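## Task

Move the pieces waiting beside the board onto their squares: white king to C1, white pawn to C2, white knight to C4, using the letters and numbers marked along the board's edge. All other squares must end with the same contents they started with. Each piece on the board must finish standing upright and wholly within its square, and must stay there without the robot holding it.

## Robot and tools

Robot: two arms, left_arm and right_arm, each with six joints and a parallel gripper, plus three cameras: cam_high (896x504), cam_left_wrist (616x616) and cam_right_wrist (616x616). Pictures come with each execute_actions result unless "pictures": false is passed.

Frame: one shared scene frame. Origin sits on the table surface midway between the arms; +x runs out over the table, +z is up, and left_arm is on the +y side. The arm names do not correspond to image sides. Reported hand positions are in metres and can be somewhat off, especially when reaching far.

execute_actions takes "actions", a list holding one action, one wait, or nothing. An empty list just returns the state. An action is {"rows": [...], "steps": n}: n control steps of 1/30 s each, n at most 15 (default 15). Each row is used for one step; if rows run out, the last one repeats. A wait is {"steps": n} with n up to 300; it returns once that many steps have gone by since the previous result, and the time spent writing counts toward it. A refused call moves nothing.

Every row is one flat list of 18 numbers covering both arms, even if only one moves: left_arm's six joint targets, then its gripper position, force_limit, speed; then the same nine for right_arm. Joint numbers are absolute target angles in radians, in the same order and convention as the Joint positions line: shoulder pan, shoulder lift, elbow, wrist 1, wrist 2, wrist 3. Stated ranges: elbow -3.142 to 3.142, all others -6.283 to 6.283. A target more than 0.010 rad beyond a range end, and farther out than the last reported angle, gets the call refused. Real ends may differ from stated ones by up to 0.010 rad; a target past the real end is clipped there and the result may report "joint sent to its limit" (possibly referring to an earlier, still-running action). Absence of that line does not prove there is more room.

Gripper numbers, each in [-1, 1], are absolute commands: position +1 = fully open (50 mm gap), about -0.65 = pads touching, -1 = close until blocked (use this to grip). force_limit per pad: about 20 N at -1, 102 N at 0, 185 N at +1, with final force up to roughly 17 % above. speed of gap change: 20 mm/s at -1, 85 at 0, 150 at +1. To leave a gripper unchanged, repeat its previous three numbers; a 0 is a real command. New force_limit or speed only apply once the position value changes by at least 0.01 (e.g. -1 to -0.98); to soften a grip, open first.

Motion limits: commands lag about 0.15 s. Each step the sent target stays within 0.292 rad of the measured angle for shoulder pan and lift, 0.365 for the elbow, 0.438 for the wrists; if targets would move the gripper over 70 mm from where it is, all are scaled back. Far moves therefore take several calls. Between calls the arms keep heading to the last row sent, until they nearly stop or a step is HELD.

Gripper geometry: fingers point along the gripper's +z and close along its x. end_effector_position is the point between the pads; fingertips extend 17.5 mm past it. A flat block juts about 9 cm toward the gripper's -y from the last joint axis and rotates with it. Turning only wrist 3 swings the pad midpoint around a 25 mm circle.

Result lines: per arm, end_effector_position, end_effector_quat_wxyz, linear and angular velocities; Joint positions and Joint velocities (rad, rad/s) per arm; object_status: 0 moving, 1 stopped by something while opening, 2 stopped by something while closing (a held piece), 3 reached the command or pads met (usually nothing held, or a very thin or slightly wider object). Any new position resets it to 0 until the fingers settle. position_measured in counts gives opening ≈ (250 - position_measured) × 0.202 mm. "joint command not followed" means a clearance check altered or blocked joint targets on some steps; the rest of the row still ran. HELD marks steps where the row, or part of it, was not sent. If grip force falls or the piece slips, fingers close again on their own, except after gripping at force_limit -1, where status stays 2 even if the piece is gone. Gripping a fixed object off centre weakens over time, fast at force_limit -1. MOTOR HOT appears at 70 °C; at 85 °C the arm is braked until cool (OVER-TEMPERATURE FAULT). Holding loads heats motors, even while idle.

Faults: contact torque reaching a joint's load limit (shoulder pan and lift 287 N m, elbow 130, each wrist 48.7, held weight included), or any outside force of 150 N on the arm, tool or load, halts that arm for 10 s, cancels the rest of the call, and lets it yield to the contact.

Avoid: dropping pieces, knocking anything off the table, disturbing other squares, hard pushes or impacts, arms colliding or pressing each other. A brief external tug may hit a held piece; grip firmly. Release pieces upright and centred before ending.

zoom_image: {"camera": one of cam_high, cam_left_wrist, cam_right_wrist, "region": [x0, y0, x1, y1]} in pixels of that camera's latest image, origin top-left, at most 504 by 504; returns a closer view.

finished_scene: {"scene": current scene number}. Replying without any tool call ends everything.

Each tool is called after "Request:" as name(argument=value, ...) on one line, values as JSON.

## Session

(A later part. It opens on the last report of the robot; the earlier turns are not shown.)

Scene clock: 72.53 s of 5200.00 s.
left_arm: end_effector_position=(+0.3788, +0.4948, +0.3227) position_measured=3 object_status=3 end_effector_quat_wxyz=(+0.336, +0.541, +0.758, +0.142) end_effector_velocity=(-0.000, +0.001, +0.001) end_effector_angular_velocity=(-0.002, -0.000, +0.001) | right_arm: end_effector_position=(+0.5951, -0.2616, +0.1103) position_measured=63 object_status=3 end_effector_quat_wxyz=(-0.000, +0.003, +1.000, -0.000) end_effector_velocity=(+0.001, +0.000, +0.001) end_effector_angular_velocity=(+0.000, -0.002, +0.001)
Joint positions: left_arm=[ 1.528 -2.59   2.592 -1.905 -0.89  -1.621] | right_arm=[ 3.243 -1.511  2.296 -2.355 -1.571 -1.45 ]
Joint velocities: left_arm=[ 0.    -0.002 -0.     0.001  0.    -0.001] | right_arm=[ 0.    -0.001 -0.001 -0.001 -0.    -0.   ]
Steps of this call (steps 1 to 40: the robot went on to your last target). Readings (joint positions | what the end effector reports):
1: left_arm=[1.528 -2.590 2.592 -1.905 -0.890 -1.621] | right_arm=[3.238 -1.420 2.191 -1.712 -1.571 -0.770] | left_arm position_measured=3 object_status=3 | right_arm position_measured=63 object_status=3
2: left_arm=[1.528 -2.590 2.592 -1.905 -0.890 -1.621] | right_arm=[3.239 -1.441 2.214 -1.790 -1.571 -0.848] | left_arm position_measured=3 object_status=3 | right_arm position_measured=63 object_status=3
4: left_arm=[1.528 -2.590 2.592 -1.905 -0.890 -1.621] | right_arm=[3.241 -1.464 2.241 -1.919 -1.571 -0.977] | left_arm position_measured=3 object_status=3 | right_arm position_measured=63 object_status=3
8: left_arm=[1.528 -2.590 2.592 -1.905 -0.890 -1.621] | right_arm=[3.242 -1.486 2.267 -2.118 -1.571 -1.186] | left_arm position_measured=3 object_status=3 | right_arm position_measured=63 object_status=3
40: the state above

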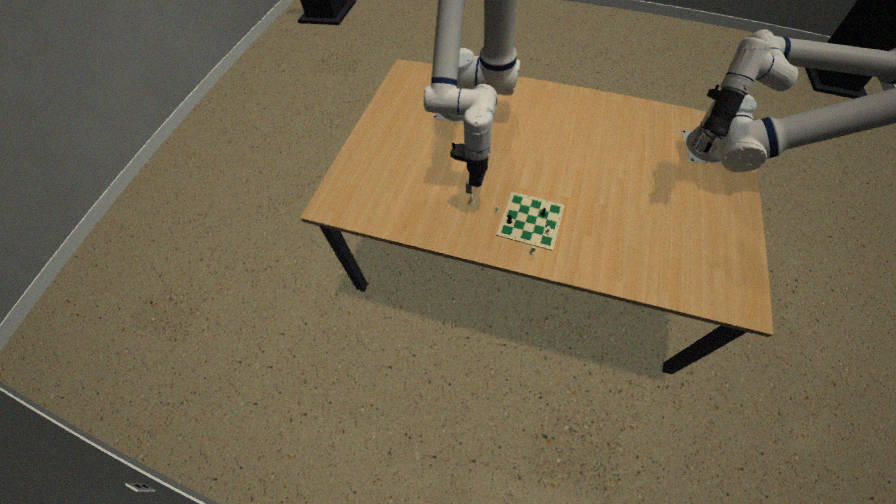

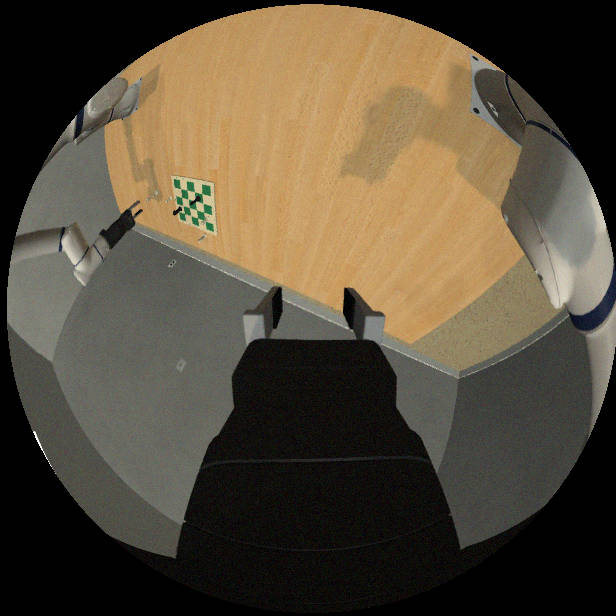

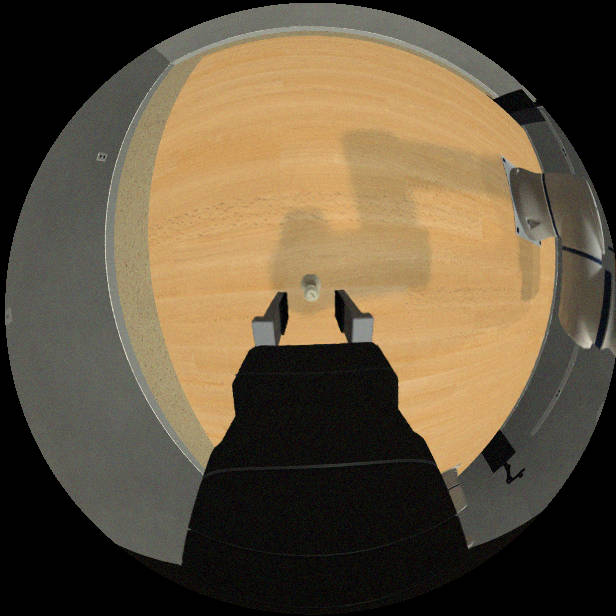

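Request:
execute_actions(actions=[{"rows":[[1.528,-2.59,2.592,-1.905,-0.89,-1.621,1,0,0,3.2429,-1.384,2.3447,-2.5315,-1.571,-1.45,0.6,0.3,0]]}], pictures=false)

Request:
execute_actions(actions=[{"rows":[[1.528,-2.59,2.592,-1.905,-0.89,-1.621,1,0,0,3.2429,-1.384,2.3447,-2.5315,-1.571,-1.45,-1,0.3,0]]}], pictures=false)

Request:
execute_actions(actions=[{"rows":[[1.528,-2.59,2.592,-1.905,-0.89,-1.621,1,0,0,3.2429,-1.5114,2.2956,-2.355,-1.571,-1.45,-1,0.3,0]]}], pictures=false)

Request:
execute_actions(actions=[{"rows":[[1.528,-2.59,2.592,-1.905,-0.89,-1.621,1,0,0,3.5623,-1.2065,1.8983,-2.2626,-1.571,-1.131,-1,0.3,0]]}], pictures=false)

Request:
execute_actions(actions=[{"steps":20}], pictures=false)

Request:
execute_actions(actions=[{"rows":[[1.528,-2.59,2.592,-1.905,-0.89,-1.621,1,0,0,3.5623,-1.127,1.934,-2.378,-1.571,-1.131,-1,0.3,0]]}])

Request:
zoom_image(camera="cam_right_wrist", region=[210,200,410,400])

Scene clock: 84.73 s of 5200.00 s.
left_arm: end_effector_position=(+0.3788, +0.4948, +0.3227) position_measured=3 object_status=3 end_effector_quat_wxyz=(+0.336, +0.541, +0.758, +0.142) end_effector_velocity=(+0.000, +0.000, -0.000) end_effector_angular_velocity=(-0.001, +0.000, +0.001) | right_arm: end_effector_position=(+0.5959, -0.2615, +0.0384) position_measured=63 object_status=3 end_effector_quat_wxyz=(+0.000, +0.003, +1.000, -0.000) end_effector_velocity=(-0.002, -0.000, -0.018) end_effector_angular_velocity=(-0.000, +0.000, -0.000)
Joint positions: left_arm=[ 1.528 -2.59   2.592 -1.905 -0.89  -1.621] | right_arm=[ 3.243 -1.388  2.343 -2.526 -1.571 -1.45 ]
Joint velocities: left_arm=[ 0.    -0.001  0.001 -0.    -0.    -0.001] | right_arm=[-0.     0.031  0.013 -0.044 -0.     0.   ]
Steps of this call (steps 1 to 15: the robot went on to your last target; steps 16 to 90: nothing new was sent; then 8.70 s passed at rest; steps 91 to 105: all 15 steps of this action). Readings (joint positions | what the end effector reports):
91: left_arm=[1.528 -2.590 2.592 -1.905 -0.890 -1.621] | right_arm=[3.243 -1.511 2.296 -2.356 -1.571 -1.450] | left_arm position_measured=3 object_status=3 | right_arm position_measured=63 object_status=3
92: left_arm=[1.528 -2.590 2.592 -1.905 -0.890 -1.621] | right_arm=[3.243 -1.501 2.299 -2.372 -1.571 -1.450] | left_arm position_measured=3 object_status=3 | right_arm position_measured=63 object_status=3
94: left_arm=[1.528 -2.590 2.592 -1.905 -0.890 -1.621] | right_arm=[3.243 -1.455 2.318 -2.432 -1.571 -1.450] | left_arm position_measured=3 object_status=3 | right_arm position_measured=63 object_status=3
98: left_arm=[1.528 -2.590 2.592 -1.905 -0.890 -1.621] | right_arm=[3.243 -1.409 2.335 -2.496 -1.571 -1.450] | left_arm position_measured=3 object_status=3 | right_arm position_measured=63 object_status=3
105: the state above

Scene clock: 85.23 s of 5200.00 s.
left_arm: end_effector_position=(+0.3788, +0.4948, +0.3227) position_measured=3 object_status=3 end_effector_quat_wxyz=(+0.336, +0.541, +0.758, +0.142) end_effector_velocity=(+0.000, -0.001, +0.002) end_effector_angular_velocity=(-0.002, -0.001, -0.001) | right_arm: end_effector_position=(+0.5957, -0.2615, +0.0361) position_measured=192 object_status=0 end_effector_quat_wxyz=(+0.000, +0.003, +1.000, -0.000) end_effector_velocity=(-0.001, -0.000, -0.002) end_effector_angular_velocity=(-0.000, +0.003, -0.000)
Joint positions: left_arm=[ 1.528 -2.59   2.592 -1.905 -0.89  -1.621] | right_arm=[ 3.243 -1.384  2.345 -2.531 -1.571 -1.45 ]
Joint velocities: left_arm=[-0.     0.    -0.002 -0.001  0.     0.   ] | right_arm=[ 0.     0.003  0.001 -0.001  0.     0.   ]
Steps of this call (steps 1 to 15: all 15 steps of this action). Readings (joint positions | what the end effector reports):
1: left_arm=[1.528 -2.590 2.592 -1.905 -0.890 -1.621] | right_arm=[3.243 -1.387 2.343 -2.527 -1.571 -1.450] | left_arm position_measured=3 object_status=3 | right_arm position_measured=67 object_status=0
2: left_arm=[1.528 -2.590 2.592 -1.905 -0.890 -1.621] | right_arm=[3.243 -1.387 2.344 -2.528 -1.571 -1.450] | left_arm position_measured=3 object_status=3 | right_arm position_measured=81 object_status=0
4: left_arm=[1.528 -2.590 2.592 -1.905 -0.890 -1.621] | right_arm=[3.243 -1.386 2.344 -2.529 -1.571 -1.450] | left_arm position_measured=3 object_status=3 | right_arm position_measured=109 object_status=0
8: left_arm=[1.528 -2.590 2.592 -1.905 -0.890 -1.621] | right_arm=[3.243 -1.385 2.344 -2.531 -1.571 -1.450] | left_arm position_measured=3 object_status=3 | right_arm position_measured=165 object_status=0
15: the state above

Scene clock: 85.73 s of 5200.00 s.
left_arm: end_effector_position=(+0.3788, +0.4948, +0.3227) position_measured=3 object_status=3 end_effector_quat_wxyz=(+0.336, +0.541, +0.758, +0.142) end_effector_velocity=(-0.000, -0.000, -0.000) end_effector_angular_velocity=(+0.002, -0.000, -0.003) | right_arm: end_effector_position=(+0.5953, -0.2616, +0.1078) position_measured=192 object_status=2 end_effector_quat_wxyz=(-0.000, +0.003, +1.000, -0.000) end_effector_velocity=(-0.001, +0.000, +0.019) end_effector_angular_velocity=(+0.000, -0.001, +0.000)
Joint positions: left_arm=[ 1.528 -2.59   2.592 -1.905 -0.89  -1.621] | right_arm=[ 3.243 -1.507  2.297 -2.361 -1.571 -1.45 ]
Joint velocities: left_arm=[-0.001  0.001 -0.     0.    -0.     0.002] | right_arm=[ 0.    -0.032 -0.012  0.044  0.     0.   ]
Steps of this call (steps 1 to 15: all 15 steps of this action). Readings (joint positions | what the end effector reports):
1: left_arm=[1.528 -2.590 2.592 -1.905 -0.890 -1.621] | right_arm=[3.243 -1.384 2.345 -2.531 -1.571 -1.450] | left_arm position_measured=3 object_status=3 | right_arm position_measured=192 object_status=2
2: left_arm=[1.528 -2.590 2.592 -1.905 -0.890 -1.621] | right_arm=[3.243 -1.395 2.342 -2.515 -1.571 -1.450] | left_arm position_measured=3 object_status=3 | right_arm position_measured=192 object_status=2
4: left_arm=[1.528 -2.590 2.592 -1.905 -0.890 -1.621] | right_arm=[3.243 -1.440 2.323 -2.454 -1.571 -1.450] | left_arm position_measured=3 object_status=3 | right_arm position_measured=192 object_status=2
8: left_arm=[1.528 -2.590 2.592 -1.905 -0.890 -1.621] | right_arm=[3.243 -1.486 2.305 -2.390 -1.571 -1.450] | left_arm position_measured=3 object_status=3 | right_arm position_measured=192 object_status=2
15: the state above

Scene clock: 86.23 s of 5200.00 s.
left_arm: end_effector_position=(+0.3788, +0.4948, +0.3227) position_measured=3 object_status=3 end_effector_quat_wxyz=(+0.336, +0.541, +0.758, +0.142) end_effector_velocity=(-0.000, -0.001, +0.001) end_effector_angular_velocity=(-0.001, -0.000, -0.002) | right_arm: end_effector_position=(+0.6710, -0.1085, +0.1147) position_measured=192 object_status=2 end_effector_quat_wxyz=(-0.001, +0.003, +1.000, -0.000) end_effector_velocity=(+0.104, +0.352, -0.007) end_effector_angular_velocity=(+0.001, -0.004, +0.009)
Joint positions: left_arm=[ 1.528 -2.59   2.592 -1.905 -0.89  -1.621] | right_arm=[ 3.454 -1.308  2.034 -2.295 -1.571 -1.238]
Joint velocities: left_arm=[-0.002  0.    -0.001 -0.     0.     0.001] | right_arm=[ 0.426  0.398 -0.528  0.127  0.     0.416]
Steps of this call (steps 1 to 15: all 15 steps of this action). Readings (joint positions | what the end effector reports):
1: left_arm=[1.528 -2.590 2.592 -1.905 -0.890 -1.621] | right_arm=[3.243 -1.508 2.296 -2.359 -1.571 -1.450] | left_arm position_measured=3 object_status=3 | right_arm position_measured=192 object_status=2
2: left_arm=[1.528 -2.590 2.592 -1.905 -0.890 -1.621] | right_arm=[3.254 -1.498 2.283 -2.355 -1.571 -1.438] | left_arm position_measured=3 object_status=3 | right_arm position_measured=192 object_status=2
4: left_arm=[1.528 -2.590 2.592 -1.905 -0.890 -1.621] | right_arm=[3.288 -1.463 2.239 -2.345 -1.571 -1.401] | left_arm position_measured=3 object_status=3 | right_arm position_measured=192 object_status=2
8: left_arm=[1.528 -2.590 2.592 -1.905 -0.890 -1.621] | right_arm=[3.350 -1.405 2.163 -2.326 -1.571 -1.340] | left_arm position_measured=3 object_status=3 | right_arm position_measured=192 object_status=2
15: the state above

Scene clock: 86.90 s of 5200.00 s.
left_arm: end_effector_position=(+0.3788, +0.4948, +0.3227) position_measured=3 object_status=3 end_effector_quat_wxyz=(+0.336, +0.541, +0.758, +0.142) end_effector_velocity=(+0.000, +0.000, -0.000) end_effector_angular_velocity=(-0.001, +0.000, +0.002) | right_arm: end_effector_position=(+0.6904, -0.0148, +0.1102) position_measured=192 object_status=2 end_effector_quat_wxyz=(+0.000, +0.003, +1.000, -0.000) end_effector_velocity=(+0.001, +0.006, -0.001) end_effector_angular_velocity=(-0.001, +0.001, +0.000)
Joint positions: left_arm=[ 1.528 -2.59   2.592 -1.905 -0.89  -1.621] | right_arm=[ 3.561 -1.207  1.899 -2.263 -1.571 -1.132]
Joint velocities: left_arm=[ 0.001 -0.     0.    -0.     0.    -0.001] | right_arm=[ 0.007  0.008 -0.009  0.002 -0.     0.006]
Steps of this call (steps 1 to 20: the robot went on to your last target). Readings (joint positions | what the end effector reports):
1: left_arm=[1.528 -2.590 2.592 -1.905 -0.890 -1.621] | right_arm=[3.468 -1.295 2.016 -2.291 -1.571 -1.224] | left_arm position_measured=3 object_status=3 | right_arm position_measured=192 object_status=2
2: left_arm=[1.528 -2.590 2.592 -1.905 -0.890 -1.621] | right_arm=[3.482 -1.282 1.998 -2.287 -1.571 -1.210] | left_arm position_measured=3 object_status=3 | right_arm position_measured=192 object_status=2
4: left_arm=[1.528 -2.590 2.592 -1.905 -0.890 -1.621] | right_arm=[3.510 -1.255 1.963 -2.278 -1.571 -1.182] | left_arm position_measured=3 object_status=3 | right_arm position_measured=192 object_status=2
8: left_arm=[1.528 -2.590 2.592 -1.905 -0.890 -1.621] | right_arm=[3.544 -1.224 1.921 -2.268 -1.571 -1.149] | left_arm position_measured=3 object_status=3 | right_arm position_measured=192 object_status=2
20: the state above

Scene clock: 87.40 s of 5200.00 s.
left_arm: end_effector_position=(+0.3788, +0.4948, +0.3227) position_measured=3 object_status=3 end_effector_quat_wxyz=(+0.336, +0.541, +0.758, +0.142) end_effector_velocity=(+0.000, +0.001, +0.000) end_effector_angular_velocity=(-0.000, +0.001, +0.002) | right_arm: end_effector_position=(+0.6908, -0.0139, +0.0447) position_measured=192 object_status=2 end_effector_quat_wxyz=(+0.000, +0.003, +1.000, -0.000) end_effector_velocity=(+0.000, -0.000, -0.015) end_effector_angular_velocity=(-0.000, -0.001, +0.000)
Joint positions: left_arm=[ 1.528 -2.59   2.592 -1.905 -0.89  -1.621] | right_arm=[ 3.562 -1.129  1.933 -2.375 -1.571 -1.131]
Joint velocities: left_arm=[ 0.002  0.    -0.001  0.001 -0.001 -0.   ] | right_arm=[ 0.     0.018  0.007 -0.026 -0.001  0.   ]
Steps of this call (steps 1 to 15: all 15 steps of this action). Readings (joint positions | what the end effector reports):
1: left_arm=[1.528 -2.590 2.592 -1.905 -0.890 -1.621] | right_arm=[3.562 -1.207 1.899 -2.263 -1.571 -1.132] | left_arm position_measured=3 object_status=3 | right_arm position_measured=192 object_status=2
2: left_arm=[1.528 -2.590 2.592 -1.905 -0.890 -1.621] | right_arm=[3.562 -1.197 1.902 -2.279 -1.571 -1.131] | left_arm position_measured=3 object_status=3 | right_arm position_measured=192 object_status=2
4: left_arm=[1.528 -2.590 2.592 -1.905 -0.890 -1.621] | right_arm=[3.562 -1.166 1.918 -2.319 -1.571 -1.131] | left_arm position_measured=3 object_status=3 | right_arm position_measured=192 object_status=2
8: left_arm=[1.528 -2.590 2.592 -1.905 -0.890 -1.621] | right_arm=[3.562 -1.141 1.928 -2.358 -1.571 -1.131] | left_arm position_measured=3 object_status=3 | right_arm position_measured=192 object_status=2
15: the state above

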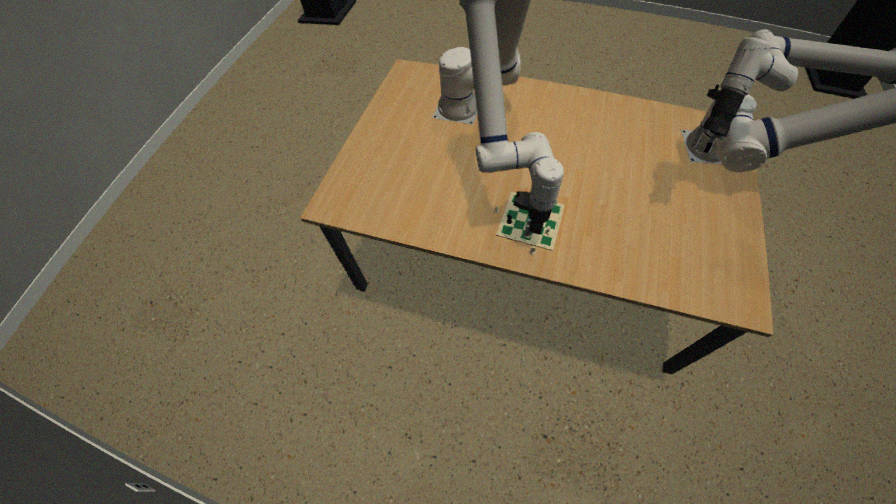

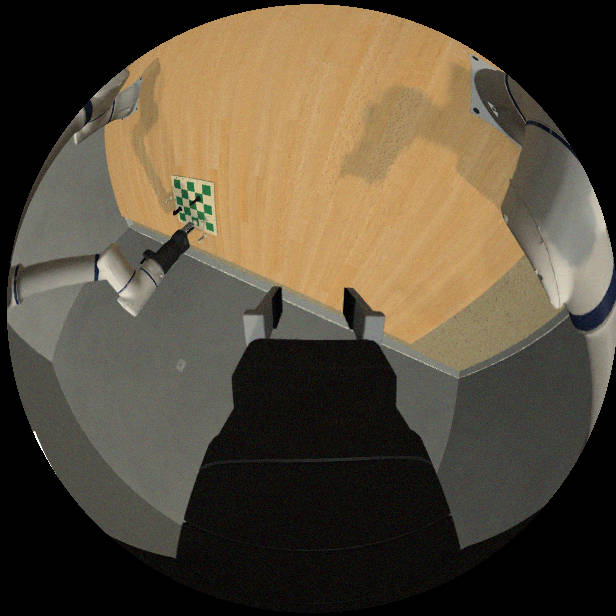

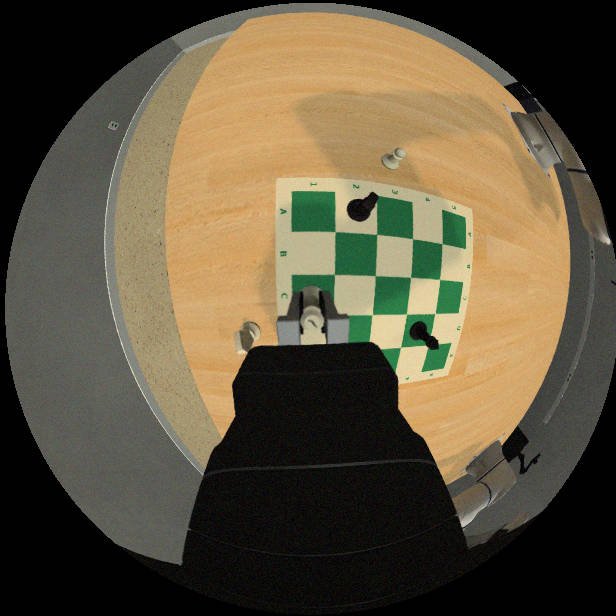

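Region (210, 200, 410, 400) of cam_right_wrist's 616x616 image, scaled by 2.520, with more detail than that image has.

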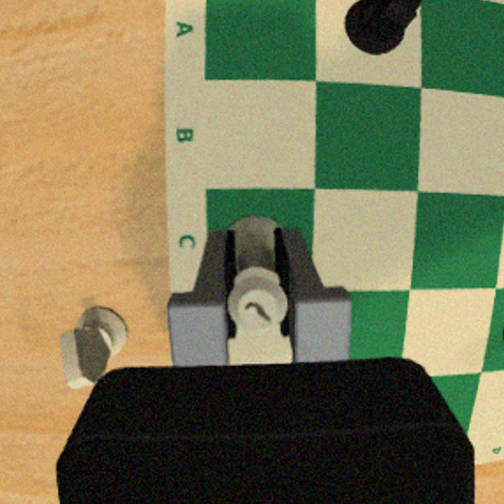

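Request:
execute_actions(actions=[{"rows":[[1.528,-2.59,2.592,-1.905,-0.89,-1.621,1,0,0,3.5623,-1.1268,1.9413,-2.3853,-1.571,-1.131,-1,0.3,0]]}], pictures=false)

Request:
execute_actions(actions=[{"rows":[[1.528,-2.59,2.592,-1.905,-0.89,-1.621,1,0,0,3.5623,-1.1268,1.9413,-2.3853,-1.571,-1.131,0.4,0.3,0]],"steps":10}], pictures=false)

Request:
execute_actions(actions=[{"rows":[[1.528,-2.59,2.592,-1.905,-0.89,-1.621,1,0,0,3.5623,-1.2104,1.9043,-2.2647,-1.571,-1.131,0.4,0.3,0]]}], pictures=false)

Request:
execute_actions(actions=[{"rows":[[1.528,-2.59,2.592,-1.905,-0.89,-1.621,1,0,0,3.4222,-1.4078,2.1746,-2.3376,-1.571,-1.271,0.4,0.3,0]]}], pictures=false)

Request:
execute_actions(actions=[{"steps":10}], pictures=false)

Request:
execute_actions(actions=[{"rows":[[1.528,-2.59,2.592,-1.905,-0.89,-1.621,1,0,0,3.4222,-1.2765,2.2247,-2.519,-1.571,-1.271,0.4,0.3,0]]}])

Scene clock: 96.17 s of 5200.00 s.
left_arm: end_effector_position=(+0.3788, +0.4948, +0.3227) position_measured=3 object_status=3 end_effector_quat_wxyz=(+0.336, +0.541, +0.758, +0.142) end_effector_velocity=(-0.000, -0.000, -0.001) end_effector_angular_velocity=(+0.000, +0.000, +0.000) | right_arm: end_effector_position=(+0.6881, -0.0151, +0.0401) position_measured=192 object_status=2 end_effector_quat_wxyz=(+0.000, +0.003, +1.000, +0.000) end_effector_velocity=(-0.001, -0.001, -0.001) end_effector_angular_velocity=(-0.001, +0.002, +0.000)
Joint positions: left_arm=[ 1.528 -2.59   2.592 -1.905 -0.89  -1.621] | right_arm=[ 3.562 -1.127  1.941 -2.385 -1.571 -1.131]
Joint velocities: left_arm=[-0.     0.     0.001  0.    -0.    -0.001] | right_arm=[ 0.     0.     0.003 -0.001 -0.    -0.   ]
Steps of this call (steps 1 to 15: the robot went on to your last target; steps 16 to 90: nothing new was sent; then 5.27 s passed at rest; steps 91 to 105: all 15 steps of this action). Readings (joint positions | what the end effector reports):
91: left_arm=[1.528 -2.590 2.592 -1.905 -0.890 -1.621] | right_arm=[3.562 -1.127 1.934 -2.378 -1.571 -1.131] | left_arm position_measured=3 object_status=3 | right_arm position_measured=192 object_status=2
92: left_arm=[1.528 -2.590 2.592 -1.905 -0.890 -1.621] | right_arm=[3.562 -1.127 1.935 -2.379 -1.571 -1.131] | left_arm position_measured=3 object_status=3 | right_arm position_measured=192 object_status=2
94: left_arm=[1.528 -2.590 2.592 -1.905 -0.890 -1.621] | right_arm=[3.562 -1.127 1.937 -2.382 -1.571 -1.131] | left_arm position_measured=3 object_status=3 | right_arm position_measured=192 object_status=2
98: left_arm=[1.528 -2.590 2.592 -1.905 -0.890 -1.621] | right_arm=[3.562 -1.127 1.940 -2.384 -1.571 -1.131] | left_arm position_measured=3 object_status=3 | right_arm position_measured=192 object_status=2
105: the state above

Scene clock: 96.50 s of 5200.00 s.
left_arm: end_effector_position=(+0.3788, +0.4948, +0.3227) position_measured=3 object_status=3 end_effector_quat_wxyz=(+0.336, +0.541, +0.758, +0.142) end_effector_velocity=(-0.000, -0.001, +0.000) end_effector_angular_velocity=(-0.001, +0.000, -0.002) | right_arm: end_effector_position=(+0.6877, -0.0153, +0.0395) position_measured=92 object_status=0 end_effector_quat_wxyz=(-0.000, +0.003, +1.000, -0.000) end_effector_velocity=(+0.002, +0.001, +0.003) end_effector_angular_velocity=(+0.003, -0.005, +0.000)
Joint positions: left_arm=[ 1.528 -2.59   2.592 -1.905 -0.89  -1.621] | right_arm=[ 3.562 -1.127  1.941 -2.385 -1.571 -1.131]
Joint velocities: left_arm=[-0.002 -0.    -0.    -0.001 -0.     0.   ] | right_arm=[ 0.    -0.003 -0.002 -0.001  0.001 -0.   ]
Steps of this call (steps 1 to 10: all 10 steps of this action). Readings (joint positions | what the end effector reports):
1: left_arm=[1.528 -2.590 2.592 -1.905 -0.890 -1.621] | right_arm=[3.562 -1.127 1.941 -2.385 -1.571 -1.131] | left_arm position_measured=3 object_status=3 | right_arm position_measured=189 object_status=0
2: left_arm=[1.528 -2.590 2.592 -1.905 -0.890 -1.621] | right_arm=[3.562 -1.127 1.942 -2.385 -1.571 -1.131] | left_arm position_measured=3 object_status=3 | right_arm position_measured=175 object_status=0
4: left_arm=[1.528 -2.590 2.592 -1.905 -0.890 -1.621] | right_arm=[3.562 -1.126 1.943 -2.384 -1.571 -1.131] | left_arm position_measured=3 object_status=3 | right_arm position_measured=147 object_status=0
8: left_arm=[1.528 -2.590 2.592 -1.905 -0.890 -1.621] | right_arm=[3.562 -1.126 1.942 -2.385 -1.571 -1.131] | left_arm position_measured=3 object_status=3 | right_arm position_measured=94 object_status=0
10: the state above

Scene clock: 97.00 s of 5200.00 s.
left_arm: end_effector_position=(+0.3788, +0.4948, +0.3227) position_measured=3 object_status=3 end_effector_quat_wxyz=(+0.336, +0.541, +0.758, +0.142) end_effector_velocity=(+0.000, +0.000, -0.000) end_effector_angular_velocity=(+0.000, -0.000, +0.000) | right_arm: end_effector_position=(+0.6878, -0.0153, +0.1079) position_measured=92 object_status=3 end_effector_quat_wxyz=(+0.000, +0.003, +1.000, -0.000) end_effector_velocity=(-0.001, -0.001, +0.015) end_effector_angular_velocity=(-0.000, +0.001, +0.000)
Joint positions: left_arm=[ 1.528 -2.59   2.592 -1.905 -0.89  -1.621] | right_arm=[ 3.562 -1.208  1.905 -2.268 -1.571 -1.131]
Joint velocities: left_arm=[ 0.    -0.001  0.     0.     0.     0.   ] | right_arm=[-0.    -0.019 -0.008  0.027  0.    -0.   ]
Steps of this call (steps 1 to 15: all 15 steps of this action). Readings (joint positions | what the end effector reports):
1: left_arm=[1.528 -2.590 2.592 -1.905 -0.890 -1.621] | right_arm=[3.562 -1.127 1.941 -2.385 -1.571 -1.131] | left_arm position_measured=3 object_status=3 | right_arm position_measured=92 object_status=0
2: left_arm=[1.528 -2.590 2.592 -1.905 -0.890 -1.621] | right_arm=[3.562 -1.137 1.938 -2.369 -1.571 -1.131] | left_arm position_measured=3 object_status=3 | right_arm position_measured=92 object_status=0
4: left_arm=[1.528 -2.590 2.592 -1.905 -0.890 -1.621] | right_arm=[3.562 -1.169 1.921 -2.327 -1.571 -1.131] | left_arm position_measured=3 object_status=3 | right_arm position_measured=92 object_status=0
8: left_arm=[1.528 -2.590 2.592 -1.905 -0.890 -1.621] | right_arm=[3.562 -1.196 1.911 -2.286 -1.571 -1.131] | left_arm position_measured=3 object_status=3 | right_arm position_measured=92 object_status=3
15: the state above

Scene clock: 97.50 s of 5200.00 s.
left_arm: end_effector_position=(+0.3788, +0.4948, +0.3227) position_measured=3 object_status=3 end_effector_quat_wxyz=(+0.336, +0.541, +0.758, +0.142) end_effector_velocity=(+0.000, -0.000, +0.000) end_effector_angular_velocity=(-0.001, -0.000, +0.000) | right_arm: end_effector_position=(+0.6183, -0.1400, +0.1111) position_measured=92 object_status=3 end_effector_quat_wxyz=(+0.000, +0.003, +1.000, -0.000) end_effector_velocity=(-0.054, -0.074, -0.004) end_effector_angular_velocity=(+0.001, -0.001, +0.000)
Joint positions: left_arm=[ 1.528 -2.59   2.592 -1.905 -0.89  -1.621] | right_arm=[ 3.433 -1.392  2.153 -2.332 -1.571 -1.26 ]
Joint velocities: left_arm=[ 0.    -0.    -0.    -0.001  0.    -0.   ] | right_arm=[-0.085 -0.12   0.163 -0.043  0.001 -0.085]
Steps of this call (steps 1 to 15: all 15 steps of this action). Readings (joint positions | what the end effector reports):
1: left_arm=[1.528 -2.590 2.592 -1.905 -0.890 -1.621] | right_arm=[3.562 -1.209 1.906 -2.268 -1.571 -1.131] | left_arm position_measured=3 object_status=3 | right_arm position_measured=92 object_status=3
2: left_arm=[1.528 -2.590 2.592 -1.905 -0.890 -1.621] | right_arm=[3.555 -1.219 1.919 -2.271 -1.571 -1.138] | left_arm position_measured=3 object_status=3 | right_arm position_measured=92 object_status=3
4: left_arm=[1.528 -2.590 2.592 -1.905 -0.890 -1.621] | right_arm=[3.531 -1.253 1.966 -2.283 -1.571 -1.162] | left_arm position_measured=3 object_status=3 | right_arm position_measured=92 object_status=3
8: left_arm=[1.528 -2.590 2.592 -1.905 -0.890 -1.621] | right_arm=[3.486 -1.318 2.052 -2.306 -1.571 -1.207] | left_arm position_measured=3 object_status=3 | right_arm position_measured=92 object_status=3
15: the state above

Scene clock: 97.83 s of 5200.00 s.
left_arm: end_effector_position=(+0.3788, +0.4948, +0.3227) position_measured=3 object_status=3 end_effector_quat_wxyz=(+0.336, +0.541, +0.758, +0.142) end_effector_velocity=(+0.000, +0.000, +0.000) end_effector_angular_velocity=(+0.001, -0.000, +0.001) | right_arm: end_effector_position=(+0.6115, -0.1490, +0.1104) position_measured=92 object_status=3 end_effector_quat_wxyz=(+0.000, +0.003, +1.000, -0.000) end_effector_velocity=(-0.003, -0.005, +0.002) end_effector_angular_velocity=(+0.000, -0.004, +0.000)
Joint positions: left_arm=[ 1.528 -2.59   2.592 -1.905 -0.89  -1.621] | right_arm=[ 3.423 -1.407  2.173 -2.337 -1.571 -1.27 ]
Joint velocities: left_arm=[ 0.001  0.    -0.     0.     0.     0.001] | right_arm=[-0.006 -0.011  0.011 -0.003 -0.001 -0.006]
Steps of this call (steps 1 to 10: the robot went on to your last target). Readings (joint positions | what the end effector reports):
1: left_arm=[1.528 -2.590 2.592 -1.905 -0.890 -1.621] | right_arm=[3.431 -1.396 2.158 -2.333 -1.571 -1.262] | left_arm position_measured=3 object_status=3 | right_arm position_measured=92 object_status=3
2: left_arm=[1.528 -2.590 2.592 -1.905 -0.890 -1.621] | right_arm=[3.429 -1.398 2.162 -2.334 -1.571 -1.264] | left_arm position_measured=3 object_status=3 | right_arm position_measured=92 object_status=3
4: left_arm=[1.528 -2.590 2.592 -1.905 -0.890 -1.621] | right_arm=[3.426 -1.402 2.167 -2.336 -1.571 -1.267] | left_arm position_measured=3 object_status=3 | right_arm position_measured=92 object_status=3
8: left_arm=[1.528 -2.590 2.592 -1.905 -0.890 -1.621] | right_arm=[3.424 -1.406 2.172 -2.337 -1.571 -1.270] | left_arm position_measured=3 object_status=3 | right_arm position_measured=92 object_status=3
10: the state above

Scene clock: 98.33 s of 5200.00 s.
left_arm: end_effector_position=(+0.3788, +0.4948, +0.3227) position_measured=3 object_status=3 end_effector_quat_wxyz=(+0.336, +0.541, +0.758, +0.142) end_effector_velocity=(+0.000, +0.001, -0.001) end_effector_angular_velocity=(+0.001, +0.000, +0.001) | right_arm: end_effector_position=(+0.6116, -0.1495, +0.0274) position_measured=92 object_status=3 end_effector_quat_wxyz=(+0.000, +0.003, +1.000, -0.000) end_effector_velocity=(-0.002, -0.001, -0.024) end_effector_angular_velocity=(-0.000, +0.001, +0.001)
Joint positions: left_arm=[ 1.528 -2.59   2.592 -1.905 -0.89  -1.621] | right_arm=[ 3.422 -1.281  2.223 -2.513 -1.571 -1.271]
Joint velocities: left_arm=[ 0.    -0.001  0.001  0.001  0.    -0.001] | right_arm=[-0.     0.037  0.014 -0.049  0.    -0.001]
Steps of this call (steps 1 to 15: all 15 steps of this action). Readings (joint positions | what the end effector reports):
1: left_arm=[1.528 -2.590 2.592 -1.905 -0.890 -1.621] | right_arm=[3.423 -1.406 2.174 -2.338 -1.571 -1.270] | left_arm position_measured=3 object_status=3 | right_arm position_measured=92 object_status=3
2: left_arm=[1.528 -2.590 2.592 -1.905 -0.890 -1.621] | right_arm=[3.423 -1.396 2.177 -2.354 -1.571 -1.270] | left_arm position_measured=3 object_status=3 | right_arm position_measured=92 object_status=3
4: left_arm=[1.528 -2.590 2.592 -1.905 -0.890 -1.621] | right_arm=[3.423 -1.355 2.195 -2.409 -1.571 -1.271] | left_arm position_measured=3 object_status=3 | right_arm position_measured=92 object_status=3
8: left_arm=[1.528 -2.590 2.592 -1.905 -0.890 -1.621] | right_arm=[3.422 -1.305 2.214 -2.480 -1.571 -1.271] | left_arm position_measured=3 object_status=3 | right_arm position_measured=92 object_status=3
15: the state above

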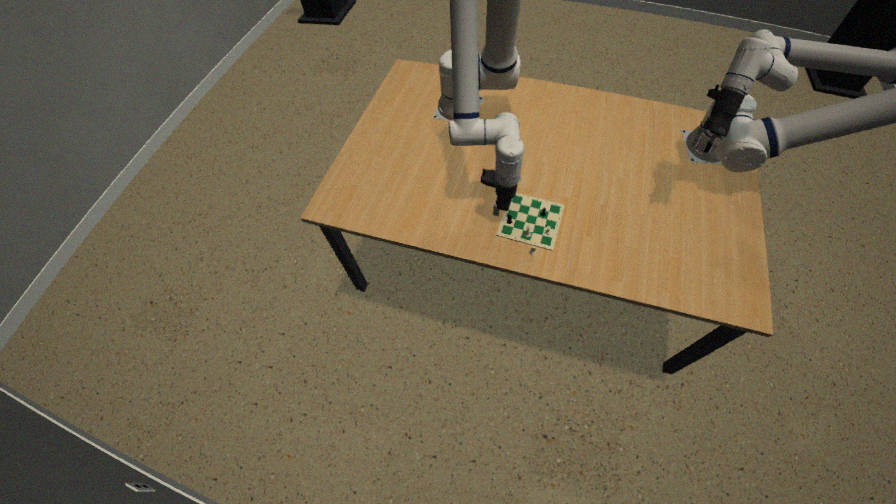

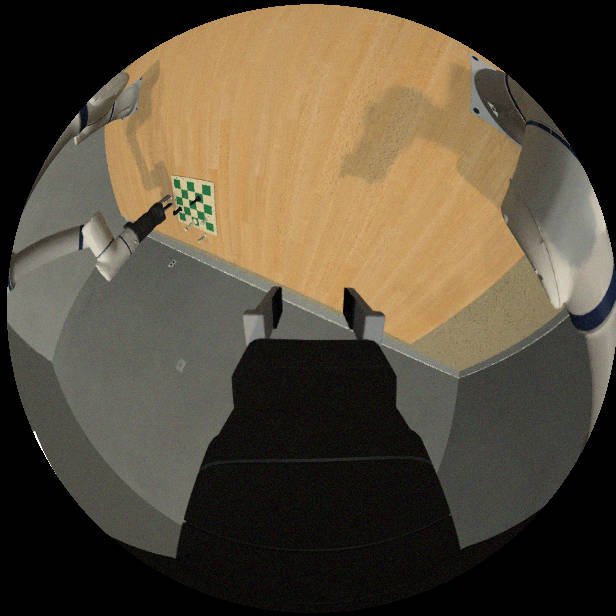

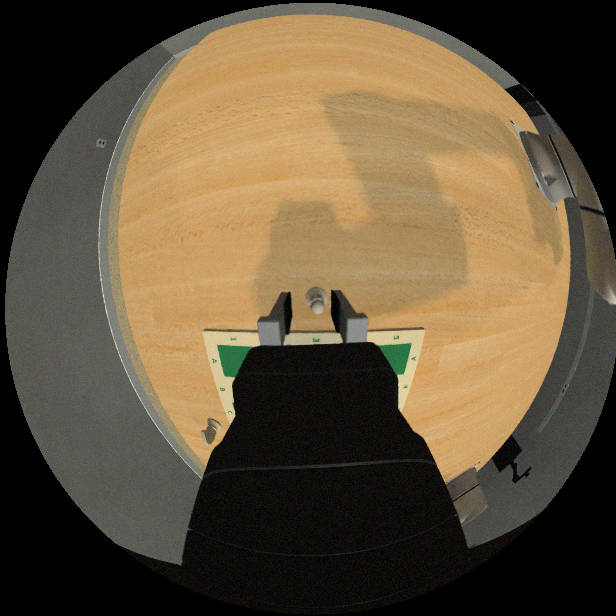

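Request:
execute_actions(actions=[{"rows":[[1.528,-2.59,2.592,-1.905,-0.89,-1.621,1,0,0,3.4222,-1.2905,2.232,-2.5123,-1.571,-1.271,0.4,0.3,0]],"steps":10}], pictures=false)

Request:
execute_actions(actions=[{"rows":[[1.528,-2.59,2.592,-1.905,-0.89,-1.621,1,0,0,3.4222,-1.2905,2.232,-2.5123,-1.571,-1.271,-1,0.3,0]]}], pictures=false)

Request:
execute_actions(actions=[{"rows":[[1.528,-2.59,2.592,-1.905,-0.89,-1.621,1,0,0,3.4222,-1.4078,2.1746,-2.3376,-1.571,-1.271,-1,0.3,0]]}], pictures=false)

Request:
execute_actions(actions=[{"rows":[[1.528,-2.59,2.592,-1.905,-0.89,-1.621,1,0,0,3.5867,-1.254,1.9678,-2.2846,-1.571,-1.106,-1,0.3,0]]}], pictures=false)

Request:
execute_actions(actions=[{"steps":10}], pictures=false)

Request:
execute_actions(actions=[{"rows":[[1.528,-2.59,2.592,-1.905,-0.89,-1.621,1,0,0,3.5867,-1.1571,2.0086,-2.4223,-1.571,-1.106,-1,0.3,0]]}])

Request:
zoom_image(camera="cam_right_wrist", region=[170,230,410,400])

Scene clock: 107.73 s of 5200.00 s.
left_arm: end_effector_position=(+0.3788, +0.4948, +0.3227) position_measured=3 object_status=3 end_effector_quat_wxyz=(+0.336, +0.541, +0.758, +0.142) end_effector_velocity=(+0.000, +0.000, +0.000) end_effector_angular_velocity=(+0.001, +0.000, +0.000) | right_arm: end_effector_position=(+0.6069, -0.1510, +0.0286) position_measured=92 object_status=3 end_effector_quat_wxyz=(+0.000, +0.003, +1.000, -0.000) end_effector_velocity=(-0.004, -0.002, +0.004) end_effector_angular_velocity=(-0.001, +0.000, -0.000)
Joint positions: left_arm=[ 1.528 -2.59   2.592 -1.905 -0.89  -1.621] | right_arm=[ 3.422 -1.289  2.231 -2.513 -1.571 -1.271]
Joint velocities: left_arm=[ 0.001  0.001 -0.    -0.    -0.     0.001] | right_arm=[ 0.    -0.011  0.006  0.005 -0.001  0.   ]
Steps of this call (steps 1 to 15: the robot went on to your last target; steps 16 to 90: nothing new was sent; then 6.07 s passed at rest; steps 91 to 100: all 10 steps of this action). Readings (joint positions | what the end effector reports):
91: left_arm=[1.528 -2.590 2.592 -1.905 -0.890 -1.621] | right_arm=[3.422 -1.277 2.225 -2.519 -1.571 -1.271] | left_arm position_measured=3 object_status=3 | right_arm position_measured=92 object_status=3
92: left_arm=[1.528 -2.590 2.592 -1.905 -0.890 -1.621] | right_arm=[3.422 -1.278 2.226 -2.518 -1.571 -1.271] | left_arm position_measured=3 object_status=3 | right_arm position_measured=92 object_status=3
94: left_arm=[1.528 -2.590 2.592 -1.905 -0.890 -1.621] | right_arm=[3.422 -1.283 2.228 -2.516 -1.571 -1.271] | left_arm position_measured=3 object_status=3 | right_arm position_measured=92 object_status=3
98: left_arm=[1.528 -2.590 2.592 -1.905 -0.890 -1.621] | right_arm=[3.422 -1.288 2.231 -2.513 -1.571 -1.271] | left_arm position_measured=3 object_status=3 | right_arm position_measured=92 object_status=3
100: the state above

Scene clock: 108.23 s of 5200.00 s.
left_arm: end_effector_position=(+0.3788, +0.4948, +0.3227) position_measured=3 object_status=3 end_effector_quat_wxyz=(+0.336, +0.541, +0.758, +0.142) end_effector_velocity=(+0.000, -0.000, +0.002) end_effector_angular_velocity=(-0.003, -0.001, +0.002) | right_arm: end_effector_position=(+0.6064, -0.1511, +0.0291) position_measured=213 object_status=0 end_effector_quat_wxyz=(+0.000, +0.003, +1.000, -0.000) end_effector_velocity=(-0.001, -0.000, -0.000) end_effector_angular_velocity=(-0.001, +0.000, -0.000)
Joint positions: left_arm=[ 1.528 -2.59   2.592 -1.905 -0.89  -1.621] | right_arm=[ 3.422 -1.29   2.232 -2.512 -1.571 -1.271]
Joint velocities: left_arm=[ 0.001  0.001 -0.002 -0.     0.001 -0.002] | right_arm=[ 0.    -0.     0.001  0.    -0.001  0.   ]
Steps of this call (steps 1 to 15: all 15 steps of this action). Readings (joint positions | what the end effector reports):
1: left_arm=[1.528 -2.590 2.592 -1.905 -0.890 -1.621] | right_arm=[3.422 -1.289 2.231 -2.513 -1.571 -1.271] | left_arm position_measured=3 object_status=3 | right_arm position_measured=96 object_status=0
2: left_arm=[1.528 -2.590 2.592 -1.905 -0.890 -1.621] | right_arm=[3.422 -1.290 2.232 -2.513 -1.571 -1.271] | left_arm position_measured=3 object_status=3 | right_arm position_measured=110 object_status=0
4: left_arm=[1.528 -2.590 2.592 -1.905 -0.890 -1.621] | right_arm=[3.422 -1.290 2.232 -2.513 -1.571 -1.271] | left_arm position_measured=3 object_status=3 | right_arm position_measured=138 object_status=0
8: left_arm=[1.528 -2.590 2.592 -1.905 -0.890 -1.621] | right_arm=[3.422 -1.290 2.232 -2.512 -1.571 -1.271] | left_arm position_measured=3 object_status=3 | right_arm position_measured=194 object_status=0
15: the state above

Scene clock: 108.73 s of 5200.00 s.
left_arm: end_effector_position=(+0.3788, +0.4948, +0.3227) position_measured=3 object_status=3 end_effector_quat_wxyz=(+0.336, +0.541, +0.758, +0.142) end_effector_velocity=(-0.000, -0.001, +0.001) end_effector_angular_velocity=(-0.001, +0.000, -0.002) | right_arm: end_effector_position=(+0.6109, -0.1497, +0.1075) position_measured=213 object_status=2 end_effector_quat_wxyz=(-0.000, +0.003, +1.000, -0.000) end_effector_velocity=(-0.000, -0.000, +0.021) end_effector_angular_velocity=(-0.000, +0.000, -0.001)
Joint positions: left_arm=[ 1.528 -2.59   2.592 -1.905 -0.89  -1.621] | right_arm=[ 3.422 -1.404  2.177 -2.343 -1.571 -1.271]
Joint velocities: left_arm=[-0.002 -0.001 -0.001  0.001 -0.     0.   ] | right_arm=[ 0.    -0.03  -0.015  0.045 -0.     0.001]
Steps of this call (steps 1 to 15: all 15 steps of this action). Readings (joint positions | what the end effector reports):
1: left_arm=[1.528 -2.590 2.592 -1.905 -0.890 -1.621] | right_arm=[3.422 -1.291 2.232 -2.512 -1.571 -1.271] | left_arm position_measured=3 object_status=3 | right_arm position_measured=213 object_status=2
2: left_arm=[1.528 -2.590 2.592 -1.905 -0.890 -1.621] | right_arm=[3.422 -1.301 2.228 -2.494 -1.571 -1.271] | left_arm position_measured=3 object_status=3 | right_arm position_measured=213 object_status=2
4: left_arm=[1.528 -2.590 2.592 -1.905 -0.890 -1.621] | right_arm=[3.422 -1.341 2.207 -2.439 -1.571 -1.271] | left_arm position_measured=3 object_status=3 | right_arm position_measured=213 object_status=2
8: left_arm=[1.528 -2.590 2.592 -1.905 -0.890 -1.621] | right_arm=[3.422 -1.384 2.186 -2.373 -1.571 -1.271] | left_arm position_measured=3 object_status=3 | right_arm position_measured=213 object_status=2
15: the state above

Scene clock: 109.23 s of 5200.00 s.
left_arm: end_effector_position=(+0.3788, +0.4948, +0.3227) position_measured=3 object_status=3 end_effector_quat_wxyz=(+0.336, +0.541, +0.758, +0.142) end_effector_velocity=(-0.000, -0.000, +0.001) end_effector_angular_velocity=(+0.001, -0.000, -0.002) | right_arm: end_effector_position=(+0.6451, -0.0236, +0.1105) position_measured=213 object_status=2 end_effector_quat_wxyz=(+0.000, +0.003, +1.000, -0.000) end_effector_velocity=(+0.010, +0.069, -0.001) end_effector_angular_velocity=(+0.000, -0.002, -0.000)
Joint positions: left_arm=[ 1.528 -2.59   2.592 -1.905 -0.89  -1.621] | right_arm=[ 3.576 -1.263  1.981 -2.288 -1.571 -1.116]
Joint velocities: left_arm=[-0.     0.    -0.001 -0.    -0.     0.002] | right_arm=[ 0.078  0.071 -0.099  0.027 -0.001  0.079]
Steps of this call (steps 1 to 15: all 15 steps of this action). Readings (joint positions | what the end effector reports):
1: left_arm=[1.528 -2.590 2.592 -1.905 -0.890 -1.621] | right_arm=[3.423 -1.404 2.176 -2.342 -1.571 -1.271] | left_arm position_measured=3 object_status=3 | right_arm position_measured=213 object_status=2
2: left_arm=[1.528 -2.590 2.592 -1.905 -0.890 -1.621] | right_arm=[3.433 -1.395 2.162 -2.337 -1.571 -1.260] | left_arm position_measured=3 object_status=3 | right_arm position_measured=213 object_status=2
4: left_arm=[1.528 -2.590 2.592 -1.905 -0.890 -1.621] | right_arm=[3.466 -1.365 2.120 -2.327 -1.571 -1.227] | left_arm position_measured=3 object_status=3 | right_arm position_measured=213 object_status=2
8: left_arm=[1.528 -2.590 2.592 -1.905 -0.890 -1.621] | right_arm=[3.524 -1.311 2.047 -2.306 -1.571 -1.169] | left_arm position_measured=3 object_status=3 | right_arm position_measured=213 object_status=2
15: the state above

Scene clock: 109.57 s of 5200.00 s.
left_arm: end_effector_position=(+0.3788, +0.4948, +0.3227) position_measured=3 object_status=3 end_effector_quat_wxyz=(+0.336, +0.541, +0.758, +0.142) end_effector_velocity=(+0.000, -0.000, +0.001) end_effector_angular_velocity=(+0.000, -0.000, -0.001) | right_arm: end_effector_position=(+0.6463, -0.0153, +0.1103) position_measured=213 object_status=2 end_effector_quat_wxyz=(+0.000, +0.003, +1.000, -0.000) end_effector_velocity=(+0.001, +0.005, -0.000) end_effector_angular_velocity=(-0.000, +0.000, +0.001)
Joint positions: left_arm=[ 1.528 -2.59   2.592 -1.905 -0.89  -1.621] | right_arm=[ 3.586 -1.255  1.969 -2.285 -1.571 -1.107]
Joint velocities: left_arm=[ 0.     0.001 -0.001  0.     0.     0.001] | right_arm=[ 0.006  0.006 -0.008  0.002 -0.     0.005]
Steps of this call (steps 1 to 10: the robot went on to your last target). Readings (joint positions | what the end effector reports):
1: left_arm=[1.528 -2.590 2.592 -1.905 -0.890 -1.621] | right_arm=[3.579 -1.261 1.978 -2.287 -1.571 -1.114] | left_arm position_measured=3 object_status=3 | right_arm position_measured=213 object_status=2
2: left_arm=[1.528 -2.590 2.592 -1.905 -0.890 -1.621] | right_arm=[3.581 -1.260 1.976 -2.287 -1.571 -1.112] | left_arm position_measured=3 object_status=3 | right_arm position_measured=213 object_status=2
4: left_arm=[1.528 -2.590 2.592 -1.905 -0.890 -1.621] | right_arm=[3.583 -1.257 1.972 -2.286 -1.571 -1.110] | left_arm position_measured=3 object_status=3 | right_arm position_measured=213 object_status=2
8: left_arm=[1.528 -2.590 2.592 -1.905 -0.890 -1.621] | right_arm=[3.585 -1.255 1.969 -2.285 -1.571 -1.107] | left_arm position_measured=3 object_status=3 | right_arm position_measured=213 object_status=2
10: the state above

Scene clock: 110.07 s of 5200.00 s.
left_arm: end_effector_position=(+0.3788, +0.4948, +0.3227) position_measured=3 object_status=3 end_effector_quat_wxyz=(+0.336, +0.541, +0.758, +0.142) end_effector_velocity=(+0.000, +0.000, -0.000) end_effector_angular_velocity=(+0.000, +0.000, +0.001) | right_arm: end_effector_position=(+0.6467, -0.0145, +0.0357) position_measured=213 object_status=2 end_effector_quat_wxyz=(+0.000, +0.003, +1.000, -0.000) end_effector_velocity=(-0.001, -0.000, -0.019) end_effector_angular_velocity=(-0.001, +0.001, -0.000)
Joint positions: left_arm=[ 1.528 -2.59   2.592 -1.905 -0.89  -1.621] | right_arm=[ 3.587 -1.16   2.007 -2.418 -1.571 -1.106]
Joint velocities: left_arm=[ 0.001  0.001 -0.    -0.    -0.    -0.   ] | right_arm=[ 0.     0.024  0.01  -0.033  0.     0.001]
Steps of this call (steps 1 to 15: all 15 steps of this action). Readings (joint positions | what the end effector reports):
1: left_arm=[1.528 -2.590 2.592 -1.905 -0.890 -1.621] | right_arm=[3.586 -1.254 1.969 -2.285 -1.571 -1.107] | left_arm position_measured=3 object_status=3 | right_arm position_measured=213 object_status=2
2: left_arm=[1.528 -2.590 2.592 -1.905 -0.890 -1.621] | right_arm=[3.586 -1.244 1.971 -2.301 -1.571 -1.106] | left_arm position_measured=3 object_status=3 | right_arm position_measured=213 object_status=2
4: left_arm=[1.528 -2.590 2.592 -1.905 -0.890 -1.621] | right_arm=[3.586 -1.209 1.988 -2.348 -1.571 -1.106] | left_arm position_measured=3 object_status=3 | right_arm position_measured=213 object_status=2
8: left_arm=[1.528 -2.590 2.592 -1.905 -0.890 -1.621] | right_arm=[3.587 -1.176 2.001 -2.396 -1.571 -1.106] | left_arm position_measured=3 object_status=3 | right_arm position_measured=213 object_status=2
15: the state above

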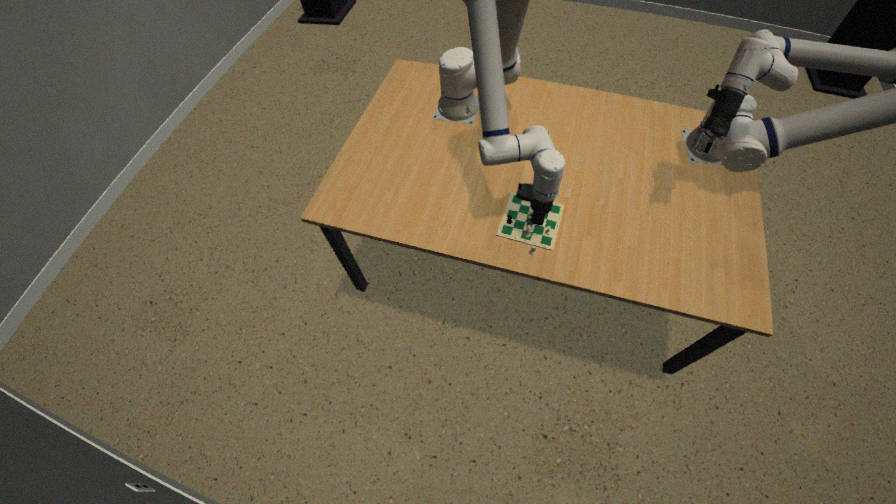

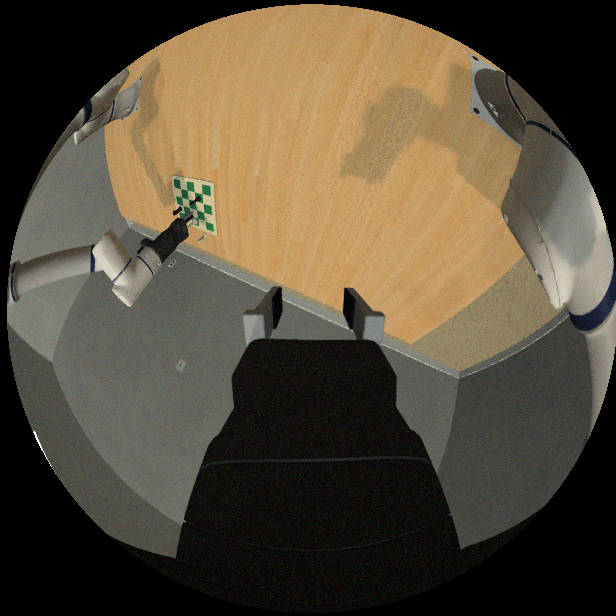

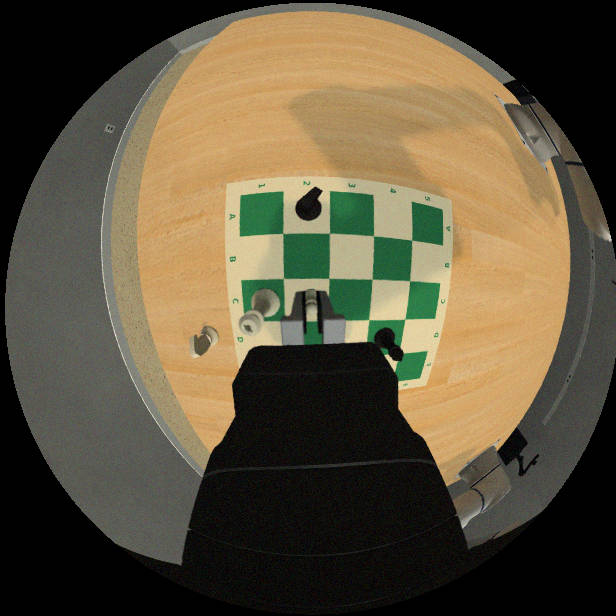

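Region (170, 230, 410, 400) of cam_right_wrist's 616x616 image, scaled by 2.100, with more detail than that image has; it fills the top 357 rows of this view, and the rest is white.

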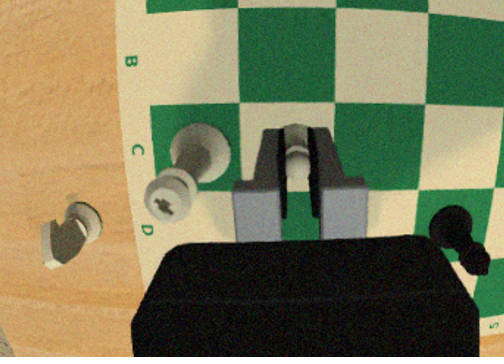

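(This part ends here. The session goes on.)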